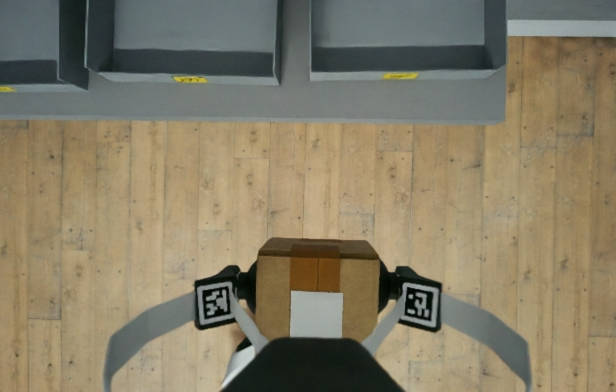

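>>> {"method": "execute_actions", "body": {"actions": [{"r1":{"base":{"strafe_m":-0.45}},"r2":{"base":{"strafe_m":-0.13},"joints":{"arm_m":0.55}}}], "cameras": []}}

>>> {"method": "execute_actions", "body": {"actions": [{"r1":{"base":{"translate_m":1.3}},"r2":{"base":{"translate_m":0.27}}}], "cameras": ["r2_wrist_camera","r1_head_camera"]}}

Scene clock: 255.67 s.
r1.base_odometry: x=-0.977 y=-1.638 heading=-0.651 (m, m, rad; r1's odometry frame)
r1.turned_by_wheels: +0.000 (rad since the last result)
r1.turned_by_imu: -0.002 (rad since the last result)
r1.base_tilt: forward=-0.4 right=-0.1 (deg)
r1.lidar_m: 0.46 0.47 0.59 2.72 1.98 1.13 1.09 1.16 1.38 2.01 2.03 2.52
r1.base_status: done
r1.joint_positions: lift_m=+1.199 arm_m=+0.001 wrist_yaw_rad=+1.570 wrist_pitch_rad=+1.570 wrist_roll_rad=-0.011 gripper_m=+0.110
r1.joint_status: not commanded
r1.motor_effort: lift_m=+24(24) arm_m=-8(8) wrist_yaw_rad=+2(3) wrist_pitch_rad=+0(1) wrist_roll_rad=-2(2) gripper_m=-4(1) wheel_0=+0(10) wheel_1=+0(9) wheel_2=+0(1) (%)
r1.hand_pose: x=+0.2597 y=+0.0001 z=+1.0889 quat_wxyz=(+0.498, -0.502, +0.497, +0.503) (m; r1's base frame)
r1.wrist_depth_mm: 1336 1336 1336 1308 1308 544 544 / 1336 1336 1336 1308 1308 549 544 / 1336 1336 1308 1281 1308 544 544 / 1336 1308 1098 1308 1308 549 1281 / 1336 1308 1098 1281 1281 1255 1281 / 480 1308 196 1308 216 1255 1281 / 1281 1308 1308 139 1281 1281 1281
r2.base_odometry: x=-1.027 y=-2.082 heading=-2.062 (m, m, rad; r2's odometry frame)
r2.turned_by_wheels: +0.000 (rad since the last result)
r2.turned_by_imu: +0.000 (rad since the last result)
r2.base_tilt: forward=+0.2 right=+0.5 (deg)
r2.lidar_m: 0.73 0.78 1.70 2.62 2.72 3.26 3.17 3.05 2.24 2.14 1.68 0.76
r2.base_status: done
r2.joint_positions: lift_m=+1.199 arm_m=+0.547 wrist_yaw_rad=+0.000 wrist_pitch_rad=+1.570 wrist_roll_rad=-0.007 gripper_m=+0.001
r2.joint_status: all done
joint sent to its limit — the command would take r2.arm_m past its upper limit, so that joint was sent only as far as its limit.
r2.motor_effort: lift_m=+23(22) arm_m=+8(8) wrist_yaw_rad=+0(1) wrist_pitch_rad=+0(1) wrist_roll_rad=-1(1) gripper_m=-26(25) wheel_0=+4(14) wheel_1=+0(10) wheel_2=+0(4) (%)
r2.hand_pose: x=+0.7182 y=-0.0874 z=+1.0887 quat_wxyz=(+0.707, -0.002, +0.707, +0.002) (m; r2's base frame)
r2.wrist_depth_mm: 559 559 549 549 544 931 917 / 559 559 549 549 544 1281 1255 / 559 554 554 549 549 1281 1281 / 564 559 559 554 549 1308 1281 / 1366 1336 1336 183 1308 1281 1281 / 1366 1336 182 181 180 1308 1281 / 1366 1336 1366 106 1281 1308 1308
pictures: none
No camera images: the call's "cameras" was empty. Leave "cameras" out to get every camera's image.

Scene clock: 260.10 s.
r1.base_odometry: x=-0.713 y=-1.933 heading=-0.443 (m, m, rad; r1's odometry frame)
r1.turned_by_wheels: +0.208 (rad since the last result)
r1.turned_by_imu: +0.160 (rad since the last result)
r1.base_tilt: forward=-0.4 right=-0.2 (deg)
r1.lidar_m: 0.65 0.25 0.25 0.61 2.09 1.41 1.46 1.53 1.90 1.80 1.91 2.59
r1.base_status: translate_m contact_stop (by the wheels' count: +0.383 of +1.300)
r1.joint_positions: lift_m=+1.199 arm_m=+0.001 wrist_yaw_rad=+1.570 wrist_pitch_rad=+1.570 wrist_roll_rad=-0.011 gripper_m=+0.110
r1.joint_status: not commanded
r1.on_its_own: the wheels are slack since a contact_stop
r1.motor_effort: lift_m=+21(24) arm_m=-5(7) wrist_yaw_rad=+1(6) wrist_pitch_rad=+0(8) wrist_roll_rad=-2(3) gripper_m=-2(1) wheel_0=+0(24) wheel_1=+0(32) wheel_2=+0(33) (%)
r1.hand_pose: x=+0.2592 y=+0.0002 z=+1.0891 quat_wxyz=(+0.498, -0.502, +0.497, +0.503) (m; r1's base frame)
r1.wrist_depth_mm: 1336 1366 1336 559 559 549 549 / 1336 1308 1336 554 549 549 539 / 1308 1336 1308 1160 559 549 549 / 1336 1336 1098 1308 1308 1308 1308 / 1308 1308 1098 1308 1308 1281 1281 / 480 1308 196 1308 216 1281 1308 / 1308 1336 1308 139 1281 1281 1281
r2.base_odometry: x=-1.154 y=-2.320 heading=-2.062 (m, m, rad; r2's odometry frame)
r2.turned_by_wheels: +0.000 (rad since the last result)
r2.turned_by_imu: +0.000 (rad since the last result)
r2.base_tilt: forward=+0.2 right=+0.5 (deg)
r2.lidar_m: 0.45 0.49 0.68 2.62 2.73 3.54 3.49 3.05 2.22 2.14 1.32 0.49
r2.base_status: done
r2.joint_positions: lift_m=+1.199 arm_m=+0.547 wrist_yaw_rad=+0.000 wrist_pitch_rad=+1.570 wrist_roll_rad=-0.007 gripper_m=+0.001
r2.joint_status: not commanded
r2.motor_effort: lift_m=+23(23) arm_m=+8(8) wrist_yaw_rad=+0(1) wrist_pitch_rad=-1(1) wrist_roll_rad=-2(1) gripper_m=-24(27) wheel_0=+4(9) wheel_1=+3(7) wheel_2=-4(13) (%)
r2.hand_pose: x=+0.7182 y=-0.0874 z=+1.0887 quat_wxyz=(+0.707, -0.002, +0.707, +0.002) (m; r2's base frame)
r2.wrist_depth_mm: 345 343 340 336 330 327 324 / 535 525 521 512 504 488 484 / 564 559 554 549 544 991 960 / 559 559 554 554 549 1281 1281 / 559 559 554 184 544 1281 1281 / 564 559 183 181 180 1281 1308 / 564 554 559 106 549 1281 1281
pictures: r1_head_camera, r2_wrist_camera
Images, in order (width x height): r1_head_camera 420x560, r2_wrist_camera 616x392.

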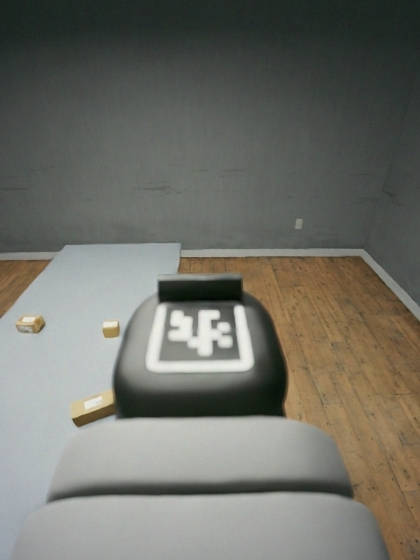

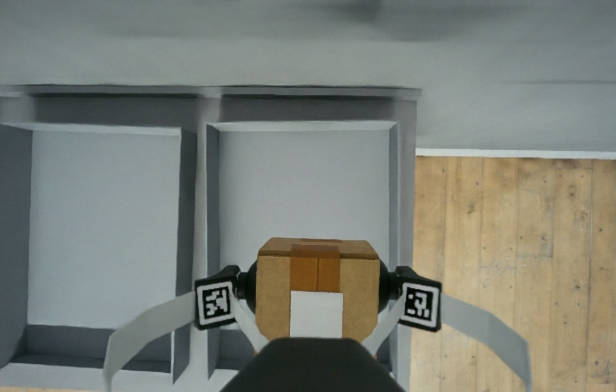

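r1 bumped the table; strafe further. r2 lowers.

>>> {"method": "execute_actions", "body": {"actions": [{"r1":{"base":{"strafe_m":-0.35}},"r2":{"joints":{"lift_m":0.93}}}], "cameras": []}}

>>> {"method": "execute_actions", "body": {"actions": [{"r1":{"base":{"rotate_rad":-0.17}},"r2":{"joints":{"gripper_m":0.07}}}], "cameras": []}}

>>> {"method": "execute_actions", "body": {"actions": [{"r1":{"base":{"translate_m":0.6}},"r2":{"joints":{"lift_m":1.2}}}], "cameras": ["r2_wrist_camera","r1_head_camera"]}}

Scene clock: 268.93 s.
r1.base_odometry: x=-0.863 y=-2.249 heading=-0.443 (m, m, rad; r1's odometry frame)
r1.turned_by_wheels: +0.000 (rad since the last result)
r1.turned_by_imu: -0.001 (rad since the last result)
r1.base_tilt: forward=-0.3 right=-0.2 (deg)
r1.lidar_m: 2.83 0.72 0.53 0.61 1.92 1.53 1.46 1.48 1.53 1.46 1.55 2.11
r1.base_status: done
r1.joint_positions: lift_m=+1.199 arm_m=+0.001 wrist_yaw_rad=+1.570 wrist_pitch_rad=+1.570 wrist_roll_rad=-0.011 gripper_m=+0.110
r1.joint_status: not commanded
r1.motor_effort: lift_m=+21(21) arm_m=-5(5) wrist_yaw_rad=+1(1) wrist_pitch_rad=+1(0) wrist_roll_rad=-2(2) gripper_m=+2(1) wheel_0=+1(10) wheel_1=+0(9) wheel_2=+0(1) (%)
r1.hand_pose: x=+0.2592 y=+0.0002 z=+1.0891 quat_wxyz=(+0.498, -0.502, +0.497, +0.503) (m; r1's base frame)
r1.wrist_depth_mm: 1308 1336 1308 1336 1308 1308 1281 / 1366 1366 1336 1308 1308 1281 1281 / 1336 1308 1336 1308 1281 1281 1281 / 1336 1336 1118 1308 1308 1308 1281 / 1336 1336 1118 1281 1281 1281 1281 / 480 1336 196 1281 217 1281 1281 / 1308 1308 1308 139 1281 1281 1281
r2.base_odometry: x=-1.154 y=-2.320 heading=-2.062 (m, m, rad; r2's odometry frame)
r2.turned_by_wheels: +0.000 (rad since the last result)
r2.turned_by_imu: -0.001 (rad since the last result)
r2.base_tilt: forward=+0.2 right=+0.5 (deg)
r2.lidar_m: 0.45 0.50 0.69 2.61 2.73 3.53 3.44 3.03 2.23 2.13 1.30 0.47
r2.base_status: not commanded
r2.joint_positions: lift_m=+0.930 arm_m=+0.547 wrist_yaw_rad=+0.000 wrist_pitch_rad=+1.570 wrist_roll_rad=-0.007 gripper_m=+0.001
r2.joint_status: all done
r2.motor_effort: lift_m=+16(21) arm_m=+8(7) wrist_yaw_rad=+2(1) wrist_pitch_rad=-2(1) wrist_roll_rad=-1(1) gripper_m=-24(25) wheel_0=+4(4) wheel_1=+2(2) wheel_2=-4(4) (%)
r2.hand_pose: x=+0.7183 y=-0.0874 z=+0.8200 quat_wxyz=(+0.707, -0.002, +0.707, +0.002) (m; r2's base frame)
r2.wrist_depth_mm: 290 277 276 273 271 279 324 / 237 279 282 281 278 268 484 / 239 285 283 282 279 270 931 / 240 285 285 282 279 270 1025 / 234 286 285 183 279 270 1025 / 234 262 183 181 180 229 1008 / 236 282 287 106 281 246 1025
pictures: none
No camera images: the call's "cameras" was empty. Leave "cameras" out to get every camera's image.

Scene clock: 270.43 s.
r1.base_odometry: x=-0.863 y=-2.249 heading=-0.613 (m, m, rad; r1's odometry frame)
r1.turned_by_wheels: -0.170 (rad since the last result)
r1.turned_by_imu: -0.169 (rad since the last result)
r1.base_tilt: forward=-0.5 right=-0.1 (deg)
r1.lidar_m: 2.82 0.90 0.55 0.53 2.55 1.59 1.46 1.47 1.64 1.48 1.50 1.84
r1.base_status: done
r1.joint_positions: lift_m=+1.199 arm_m=+0.001 wrist_yaw_rad=+1.570 wrist_pitch_rad=+1.570 wrist_roll_rad=-0.011 gripper_m=+0.110
r1.joint_status: not commanded
r1.motor_effort: lift_m=+21(21) arm_m=-5(5) wrist_yaw_rad=+1(1) wrist_pitch_rad=+1(0) wrist_roll_rad=-2(2) gripper_m=-1(2) wheel_0=+2(6) wheel_1=+2(5) wheel_2=+3(6) (%)
r1.hand_pose: x=+0.2592 y=+0.0002 z=+1.0891 quat_wxyz=(+0.498, -0.502, +0.497, +0.503) (m; r1's base frame)
r1.wrist_depth_mm: 1336 1308 1308 1308 1308 1308 1336 / 1336 1308 1336 1336 1308 1281 1308 / 1336 1366 1336 1308 1308 1308 1281 / 1336 1336 1118 1308 1308 1281 1308 / 1336 1308 1098 1308 1308 1308 1255 / 480 1308 196 1281 217 1308 1281 / 1336 1308 1308 139 1281 1255 1255
r2.base_odometry: x=-1.154 y=-2.320 heading=-2.062 (m, m, rad; r2's odometry frame)
r2.turned_by_wheels: +0.000 (rad since the last result)
r2.turned_by_imu: +0.000 (rad since the last result)
r2.base_tilt: forward=+0.2 right=+0.5 (deg)
r2.lidar_m: 0.46 0.49 0.67 2.62 2.71 3.53 3.45 3.03 2.22 2.14 1.33 0.48
r2.base_status: not commanded
r2.joint_positions: lift_m=+0.930 arm_m=+0.547 wrist_yaw_rad=+0.000 wrist_pitch_rad=+1.570 wrist_roll_rad=-0.007 gripper_m=+0.070
r2.joint_status: all done
r2.motor_effort: lift_m=+16(16) arm_m=+8(8) wrist_yaw_rad=+1(0) wrist_pitch_rad=-1(0) wrist_roll_rad=-1(1) gripper_m=-2(22) wheel_0=+4(3) wheel_1=+2(2) wheel_2=-4(4) (%)
r2.hand_pose: x=+0.7183 y=-0.0874 z=+0.8200 quat_wxyz=(+0.707, -0.002, +0.707, +0.002) (m; r2's base frame)
r2.wrist_depth_mm: 290 277 274 272 271 278 324 / 236 279 283 281 279 268 488 / 239 285 285 282 279 270 931 / 241 287 285 233 281 270 1025 / 242 286 285 233 278 270 1008 / 234 287 285 232 197 248 1025 / 246 262 286 106 281 279 1025
pictures: none
No camera images: the call's "cameras" was empty. Leave "cameras" out to get every camera's image.

Scene clock: 273.93 s.
r1.base_odometry: x=-0.372 y=-2.594 heading=-0.613 (m, m, rad; r1's odometry frame)
r1.turned_by_wheels: +0.000 (rad since the last result)
r1.turned_by_imu: -0.002 (rad since the last result)
r1.base_tilt: forward=-0.3 right=-0.2 (deg)
r1.lidar_m: 2.24 1.08 0.65 0.58 0.57 0.75 2.06 2.01 1.53 1.37 1.39 1.70
r1.base_status: done
r1.joint_positions: lift_m=+1.199 arm_m=+0.001 wrist_yaw_rad=+1.570 wrist_pitch_rad=+1.570 wrist_roll_rad=-0.011 gripper_m=+0.110
r1.joint_status: not commanded
r1.motor_effort: lift_m=+21(21) arm_m=-5(5) wrist_yaw_rad=+2(1) wrist_pitch_rad=+1(0) wrist_roll_rad=-2(2) gripper_m=-6(4) wheel_0=+0(6) wheel_1=+0(6) wheel_2=+2(9) (%)
r1.hand_pose: x=+0.2592 y=+0.0002 z=+1.0891 quat_wxyz=(+0.498, -0.502, +0.497, +0.503) (m; r1's base frame)
r1.wrist_depth_mm: 1366 1336 1308 1336 1336 1308 1281 / 1336 1336 1336 1255 1308 1281 1308 / 1308 1308 1336 1308 1336 1308 1281 / 1336 1308 1098 1336 1281 1308 1281 / 1308 1308 1098 1308 1308 1281 1281 / 480 1308 196 1308 217 1281 1281 / 1308 1308 1308 139 1281 1281 1255
r2.base_odometry: x=-1.154 y=-2.320 heading=-2.062 (m, m, rad; r2's odometry frame)
r2.turned_by_wheels: +0.000 (rad since the last result)
r2.turned_by_imu: +0.000 (rad since the last result)
r2.base_tilt: forward=+0.2 right=+0.5 (deg)
r2.lidar_m: 0.45 0.47 0.70 2.62 2.73 3.53 3.47 3.05 2.21 2.14 1.29 0.47
r2.base_status: not commanded
r2.joint_positions: lift_m=+1.199 arm_m=+0.547 wrist_yaw_rad=+0.000 wrist_pitch_rad=+1.570 wrist_roll_rad=-0.007 gripper_m=+0.070
r2.joint_status: all done
r2.motor_effort: lift_m=+23(24) arm_m=+8(7) wrist_yaw_rad=+0(0) wrist_pitch_rad=+0(1) wrist_roll_rad=+0(1) gripper_m=-2(4) wheel_0=+4(4) wheel_1=+3(2) wheel_2=-4(4) (%)
r2.hand_pose: x=+0.7183 y=-0.0874 z=+1.0887 quat_wxyz=(+0.707, -0.002, +0.707, +0.002) (m; r2's base frame)
r2.wrist_depth_mm: 345 342 340 336 330 327 325 / 535 525 517 512 500 492 488 / 559 559 549 554 549 991 960 / 559 559 554 549 549 1281 1281 / 564 559 554 554 544 1281 1308 / 559 564 496 549 197 1281 1281 / 569 559 554 106 554 1308 1281
pictures: r1_head_camera, r2_wrist_camera
Images, in order (width x height): r1_head_camera 420x560, r2_wrist_camera 616x392.

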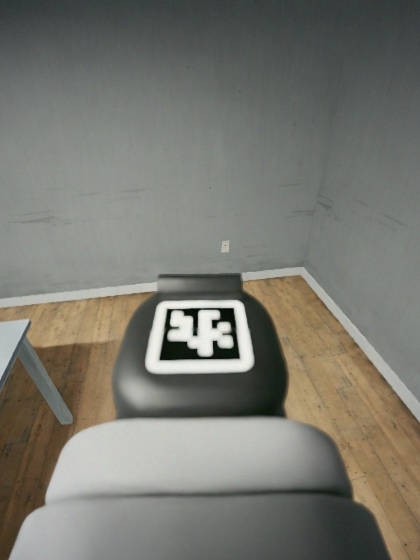

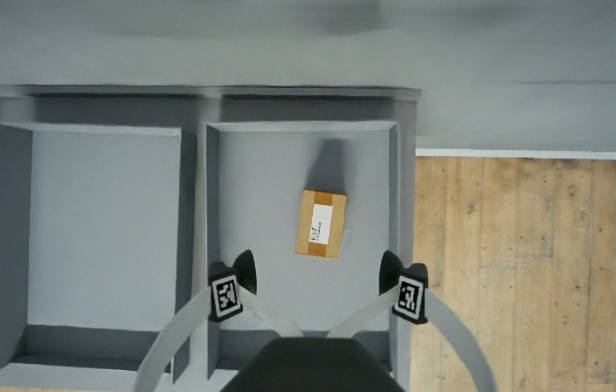

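>>> {"method": "execute_actions", "body": {"actions": [{"r1":{"base":{"rotate_rad":1.6},"joints":{"wrist_yaw_rad":0}},"r2":{"base":{"rotate_rad":3.12},"joints":{"arm_m":0.1}}}], "cameras": []}}

>>> {"method": "execute_actions", "body": {"actions": [{"r1":{"joints":{"arm_m":0.3,"wrist_pitch_rad":1.2}},"r2":{"base":{"translate_m":1.9}}}], "cameras": ["r1_wrist_camera","r1_head_camera"]}}

Scene clock: 282.20 s.
r1.base_odometry: x=-0.372 y=-2.594 heading=+0.987 (m, m, rad; r1's odometry frame)
r1.turned_by_wheels: +1.600 (rad since the last result)
r1.turned_by_imu: +1.588 (rad since the last result)
r1.base_tilt: forward=-0.4 right=-0.3 (deg)
r1.lidar_m: 0.60 0.61 2.15 2.04 2.07 1.55 1.40 1.41 1.74 2.24 1.02 0.65
r1.base_status: done
r1.joint_positions: lift_m=+1.199 arm_m=+0.001 wrist_yaw_rad=+0.000 wrist_pitch_rad=+1.570 wrist_roll_rad=-0.011 gripper_m=+0.110
r1.joint_status: all done
r1.motor_effort: lift_m=+21(21) arm_m=-5(5) wrist_yaw_rad=+0(4) wrist_pitch_rad=+0(0) wrist_roll_rad=-2(2) gripper_m=-1(2) wheel_0=-1(6) wheel_1=-3(5) wheel_2=-2(7) (%)
r1.hand_pose: x=+0.1721 y=-0.0874 z=+1.0891 quat_wxyz=(+0.707, -0.004, +0.707, +0.004) (m; r1's base frame)
r1.wrist_depth_mm: 1397 1336 1336 1308 1336 1308 1281 / 1308 1308 1308 1308 1308 1281 1308 / 1308 1308 1336 1308 1281 1308 1281 / 1308 1336 1336 1308 1281 1308 1308 / 1308 1308 1078 1098 1308 1308 1281 / 1308 1308 196 1098 217 1281 1281 / 1308 1336 1281 139 1281 1281 1255
r2.base_odometry: x=-1.154 y=-2.320 heading=+1.057 (m, m, rad; r2's odometry frame)
r2.turned_by_wheels: +3.119 (rad since the last result)
r2.turned_by_imu: +3.150 (rad since the last result)
r2.base_tilt: forward=+0.2 right=+0.5 (deg)
r2.lidar_m: 3.27 3.03 2.24 2.15 1.33 0.50 0.46 0.49 0.67 2.60 2.71 3.51
r2.base_status: done
r2.joint_positions: lift_m=+1.199 arm_m=+0.101 wrist_yaw_rad=+0.000 wrist_pitch_rad=+1.570 wrist_roll_rad=-0.006 gripper_m=+0.070
r2.joint_status: all done
r2.motor_effort: lift_m=+23(22) arm_m=-8(9) wrist_yaw_rad=-1(1) wrist_pitch_rad=-2(1) wrist_roll_rad=+0(2) gripper_m=-4(3) wheel_0=-5(9) wheel_1=-4(8) wheel_2=-4(9) (%)
r2.hand_pose: x=+0.2725 y=-0.0874 z=+1.0887 quat_wxyz=(+0.707, -0.002, +0.707, +0.002) (m; r2's base frame)
r2.wrist_depth_mm: 1336 1308 1308 1336 1308 1281 1281 / 1366 1336 1308 1308 1308 1281 1281 / 1336 1336 1308 1308 1308 1308 1281 / 1366 1336 1336 1308 1308 1281 1281 / 1336 1336 1336 1118 1308 1281 1281 / 1366 1336 1118 1118 197 1308 1281 / 1366 1336 1366 106 1336 1308 1308
pictures: none
No camera images: the call's "cameras" was empty. Leave "cameras" out to get every camera's image.

Scene clock: 290.00 s.
r1.base_odometry: x=-0.372 y=-2.594 heading=+0.987 (m, m, rad; r1's odometry frame)
r1.turned_by_wheels: +0.000 (rad since the last result)
r1.turned_by_imu: -0.002 (rad since the last result)
r1.base_tilt: forward=-0.4 right=-0.2 (deg)
r1.lidar_m: 0.59 0.60 2.14 2.06 2.06 1.53 1.39 1.41 1.73 2.21 1.00 0.65
r1.base_status: not commanded
r1.joint_positions: lift_m=+1.199 arm_m=+0.299 wrist_yaw_rad=+0.000 wrist_pitch_rad=+1.201 wrist_roll_rad=-0.011 gripper_m=+0.110
r1.joint_status: all done
r1.motor_effort: lift_m=+21(21) arm_m=+7(9) wrist_yaw_rad=+1(1) wrist_pitch_rad=-2(8) wrist_roll_rad=-2(3) gripper_m=-3(3) wheel_0=-1(1) wheel_1=-3(3) wheel_2=-1(1) (%)
r1.hand_pose: x=+0.5739 y=-0.0874 z=+1.1087 quat_wxyz=(+0.825, -0.005, +0.565, +0.003) (m; r1's base frame)
r1.wrist_depth_mm: 759 768 750 759 750 759 750 / 707 715 699 699 707 707 699 / 668 668 654 654 647 647 661 / 621 609 615 615 615 609 609 / 585 585 585 585 580 585 585 / 559 564 196 1281 216 1255 1255 / 1205 1205 1229 139 1182 1182 1182
r2.base_odometry: x=-0.221 y=-0.665 heading=+1.057 (m, m, rad; r2's odometry frame)
r2.turned_by_wheels: +0.000 (rad since the last result)
r2.turned_by_imu: +0.004 (rad since the last result)
r2.base_tilt: forward=+0.2 right=+0.5 (deg)
r2.lidar_m: 1.36 1.53 2.12 2.14 2.25 2.95 2.85 2.95 2.72 2.57 2.05 1.53
r2.base_status: done
r2.joint_positions: lift_m=+1.199 arm_m=+0.101 wrist_yaw_rad=+0.000 wrist_pitch_rad=+1.570 wrist_roll_rad=-0.006 gripper_m=+0.070
r2.joint_status: not commanded
r2.motor_effort: lift_m=+22(23) arm_m=-8(8) wrist_yaw_rad=-1(0) wrist_pitch_rad=+0(3) wrist_roll_rad=-2(2) gripper_m=-4(3) wheel_0=+3(10) wheel_1=+1(7) wheel_2=-1(12) (%)
r2.hand_pose: x=+0.2724 y=-0.0874 z=+1.0887 quat_wxyz=(+0.707, -0.002, +0.707, +0.002) (m; r2's base frame)
r2.wrist_depth_mm: 1336 1308 1336 1308 1308 1281 1281 / 1336 1336 1308 1308 1281 1308 1281 / 1336 1308 1336 1308 1308 1308 1281 / 1336 1336 1336 1308 1308 1281 1281 / 1366 1336 1336 1098 1308 1308 1308 / 1336 1336 1098 1098 197 1308 1308 / 1366 1336 1366 106 1308 1281 1308
pictures: r1_head_camera, r1_wrist_camera
Images, in order (width x height): r1_head_camera 420x560, r1_wrist_camera 616x392.

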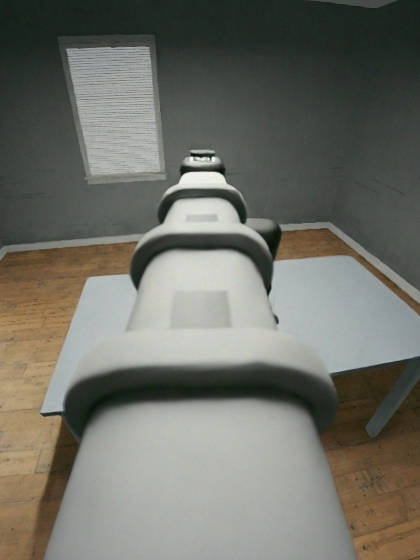

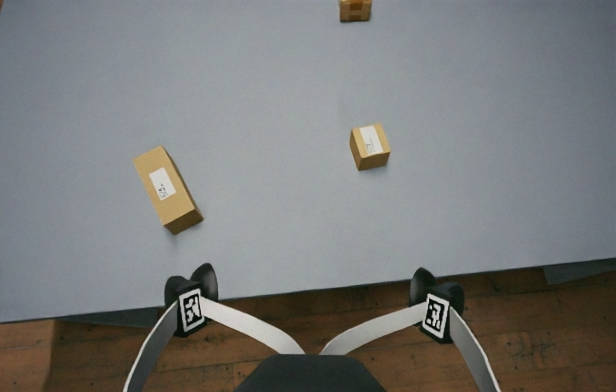

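>>> {"method": "execute_actions", "body": {"actions": [{"r1":{"base":{"translate_m":0.15},"joints":{"arm_m":0.5,"wrist_pitch_rad":1.5,"lift_m":1.05}}}], "cameras": ["r1_wrist_camera"]}}

Scene clock: 296.57 s.
r1.base_odometry: x=-0.289 y=-2.469 heading=+0.987 (m, m, rad; r1's odometry frame)
r1.turned_by_wheels: +0.000 (rad since the last result)
r1.turned_by_imu: -0.001 (rad since the last result)
r1.base_tilt: forward=-0.4 right=-0.2 (deg)
r1.lidar_m: 0.43 0.46 0.56 2.09 2.08 1.68 1.51 1.55 1.93 2.21 0.75 0.49
r1.base_status: done
r1.joint_positions: lift_m=+1.050 arm_m=+0.499 wrist_yaw_rad=+0.000 wrist_pitch_rad=+1.500 wrist_roll_rad=-0.011 gripper_m=+0.110
r1.joint_status: all done
r1.motor_effort: lift_m=+16(20) arm_m=+7(8) wrist_yaw_rad=+1(3) wrist_pitch_rad=-1(1) wrist_roll_rad=-2(2) gripper_m=-4(2) wheel_0=+1(2) wheel_1=+2(5) wheel_2=+1(8) (%)
r1.hand_pose: x=+0.6900 y=-0.0874 z=+0.9408 quat_wxyz=(+0.732, -0.004, +0.682, +0.004) (m; r1's base frame)
r1.wrist_depth_mm: 430 424 424 421 418 415 415 / 421 421 418 415 413 413 410 / 415 413 407 410 407 404 404 / 413 410 407 404 404 402 399 / 407 402 402 399 349 397 394 / 349 394 196 394 217 392 389 / 345 366 394 139 389 384 387
r2.base_odometry: x=-0.221 y=-0.665 heading=+1.057 (m, m, rad; r2's odometry frame)
r2.turned_by_wheels: +0.000 (rad since the last result)
r2.turned_by_imu: +0.000 (rad since the last result)
r2.base_tilt: forward=+0.1 right=+0.5 (deg)
r2.lidar_m: 1.36 1.55 2.13 2.15 2.24 2.96 2.86 2.94 2.70 2.56 2.06 1.54
r2.base_status: not commanded
r2.joint_positions: lift_m=+1.199 arm_m=+0.101 wrist_yaw_rad=+0.000 wrist_pitch_rad=+1.570 wrist_roll_rad=-0.006 gripper_m=+0.070
r2.joint_status: not commanded
r2.motor_effort: lift_m=+23(22) arm_m=-8(8) wrist_yaw_rad=+1(0) wrist_pitch_rad=-2(1) wrist_roll_rad=-1(1) gripper_m=-3(3) wheel_0=+4(4) wheel_1=+2(2) wheel_2=-2(1) (%)
r2.hand_pose: x=+0.2724 y=-0.0874 z=+1.0887 quat_wxyz=(+0.707, -0.002, +0.707, +0.002) (m; r2's base frame)
r2.wrist_depth_mm: 1336 1336 1336 1308 1281 1308 1281 / 1366 1308 1336 1336 1281 1308 1281 / 1336 1336 1308 1308 1281 1308 1281 / 1336 1336 1336 1308 1308 1281 1281 / 1366 1366 1336 1118 1308 1308 1281 / 1366 1336 1118 1098 197 1308 1281 / 1366 1336 1336 106 1308 1308 1281
pictures: r1_wrist_camera
Images, in order (width x height): r1_wrist_camera 616x392.

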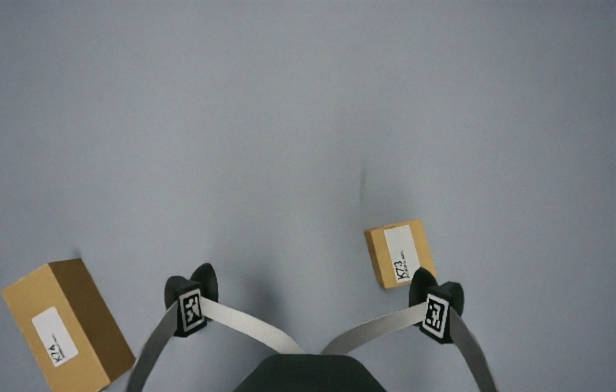

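>>> {"method": "execute_actions", "body": {"actions": [{"r1":{"base":{"translate_m":0.15},"joints":{"arm_m":0.55,"wrist_pitch_rad":1.1,"lift_m":1.0}}}], "cameras": ["r1_wrist_camera"]}}

Scene clock: 302.80 s.
r1.base_odometry: x=-0.207 y=-2.344 heading=+0.987 (m, m, rad; r1's odometry frame)
r1.turned_by_wheels: +0.000 (rad since the last result)
r1.turned_by_imu: -0.001 (rad since the last result)
r1.base_tilt: forward=-0.4 right=-0.2 (deg)
r1.lidar_m: 0.29 0.31 0.38 2.11 2.13 1.86 1.66 1.69 2.13 2.17 0.52 0.33
r1.base_status: done
r1.joint_positions: lift_m=+1.000 arm_m=+0.546 wrist_yaw_rad=+0.000 wrist_pitch_rad=+1.101 wrist_roll_rad=-0.011 gripper_m=+0.110
r1.joint_status: all done
joint sent to its limit — the command would take r1.arm_m past its upper limit, so that joint was sent only as far as its limit.
r1.motor_effort: lift_m=+16(17) arm_m=+7(8) wrist_yaw_rad=+1(3) wrist_pitch_rad=-3(8) wrist_roll_rad=-2(2) gripper_m=-2(1) wheel_0=+0(8) wheel_1=+2(6) wheel_2=-2(7) (%)
r1.hand_pose: x=+0.8479 y=-0.0874 z=+0.9213 quat_wxyz=(+0.852, -0.005, +0.523, +0.003) (m; r1's base frame)
r1.wrist_depth_mm: 1708 1661 1708 1708 1708 1661 1661 / 1537 1576 1537 1537 1499 1537 1537 / 1397 1397 1397 469 466 462 462 / 433 430 430 433 427 427 424 / 399 399 399 399 351 394 394 / 373 373 196 370 216 364 370 / 347 343 347 139 347 342 345
r2.base_odometry: x=-0.221 y=-0.665 heading=+1.057 (m, m, rad; r2's odometry frame)
r2.turned_by_wheels: +0.000 (rad since the last result)
r2.turned_by_imu: +0.000 (rad since the last result)
r2.base_tilt: forward=+0.2 right=+0.6 (deg)
r2.lidar_m: 1.36 1.54 2.10 2.14 2.23 2.96 2.85 2.94 2.73 2.56 2.04 1.52
r2.base_status: not commanded
r2.joint_positions: lift_m=+1.199 arm_m=+0.101 wrist_yaw_rad=+0.000 wrist_pitch_rad=+1.570 wrist_roll_rad=-0.006 gripper_m=+0.070
r2.joint_status: not commanded
r2.motor_effort: lift_m=+22(22) arm_m=-8(8) wrist_yaw_rad=+2(2) wrist_pitch_rad=-2(2) wrist_roll_rad=-1(1) gripper_m=-4(4) wheel_0=+4(3) wheel_1=+1(1) wheel_2=-2(1) (%)
r2.hand_pose: x=+0.2724 y=-0.0874 z=+1.0887 quat_wxyz=(+0.707, -0.002, +0.707, +0.002) (m; r2's base frame)
r2.wrist_depth_mm: 1336 1336 1308 1308 1308 1308 1281 / 1336 1336 1336 1308 1308 1308 1281 / 1336 1336 1336 1308 1281 1281 1308 / 1336 1336 1336 1308 1308 1281 1308 / 1336 1336 1308 1118 1308 1281 1281 / 1336 1336 1098 1098 197 1281 1281 / 1366 1336 1336 106 1308 1308 1308
pictures: r1_wrist_camera
Images, in order (width x height): r1_wrist_camera 616x392.

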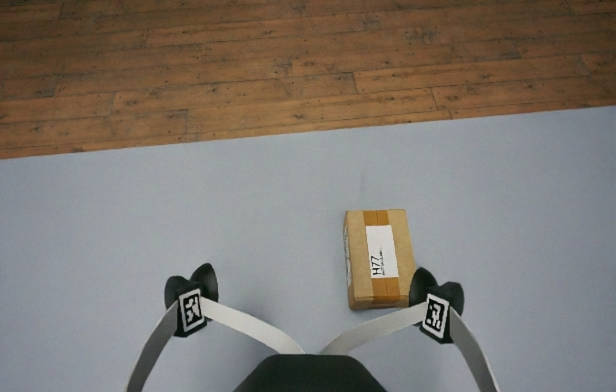

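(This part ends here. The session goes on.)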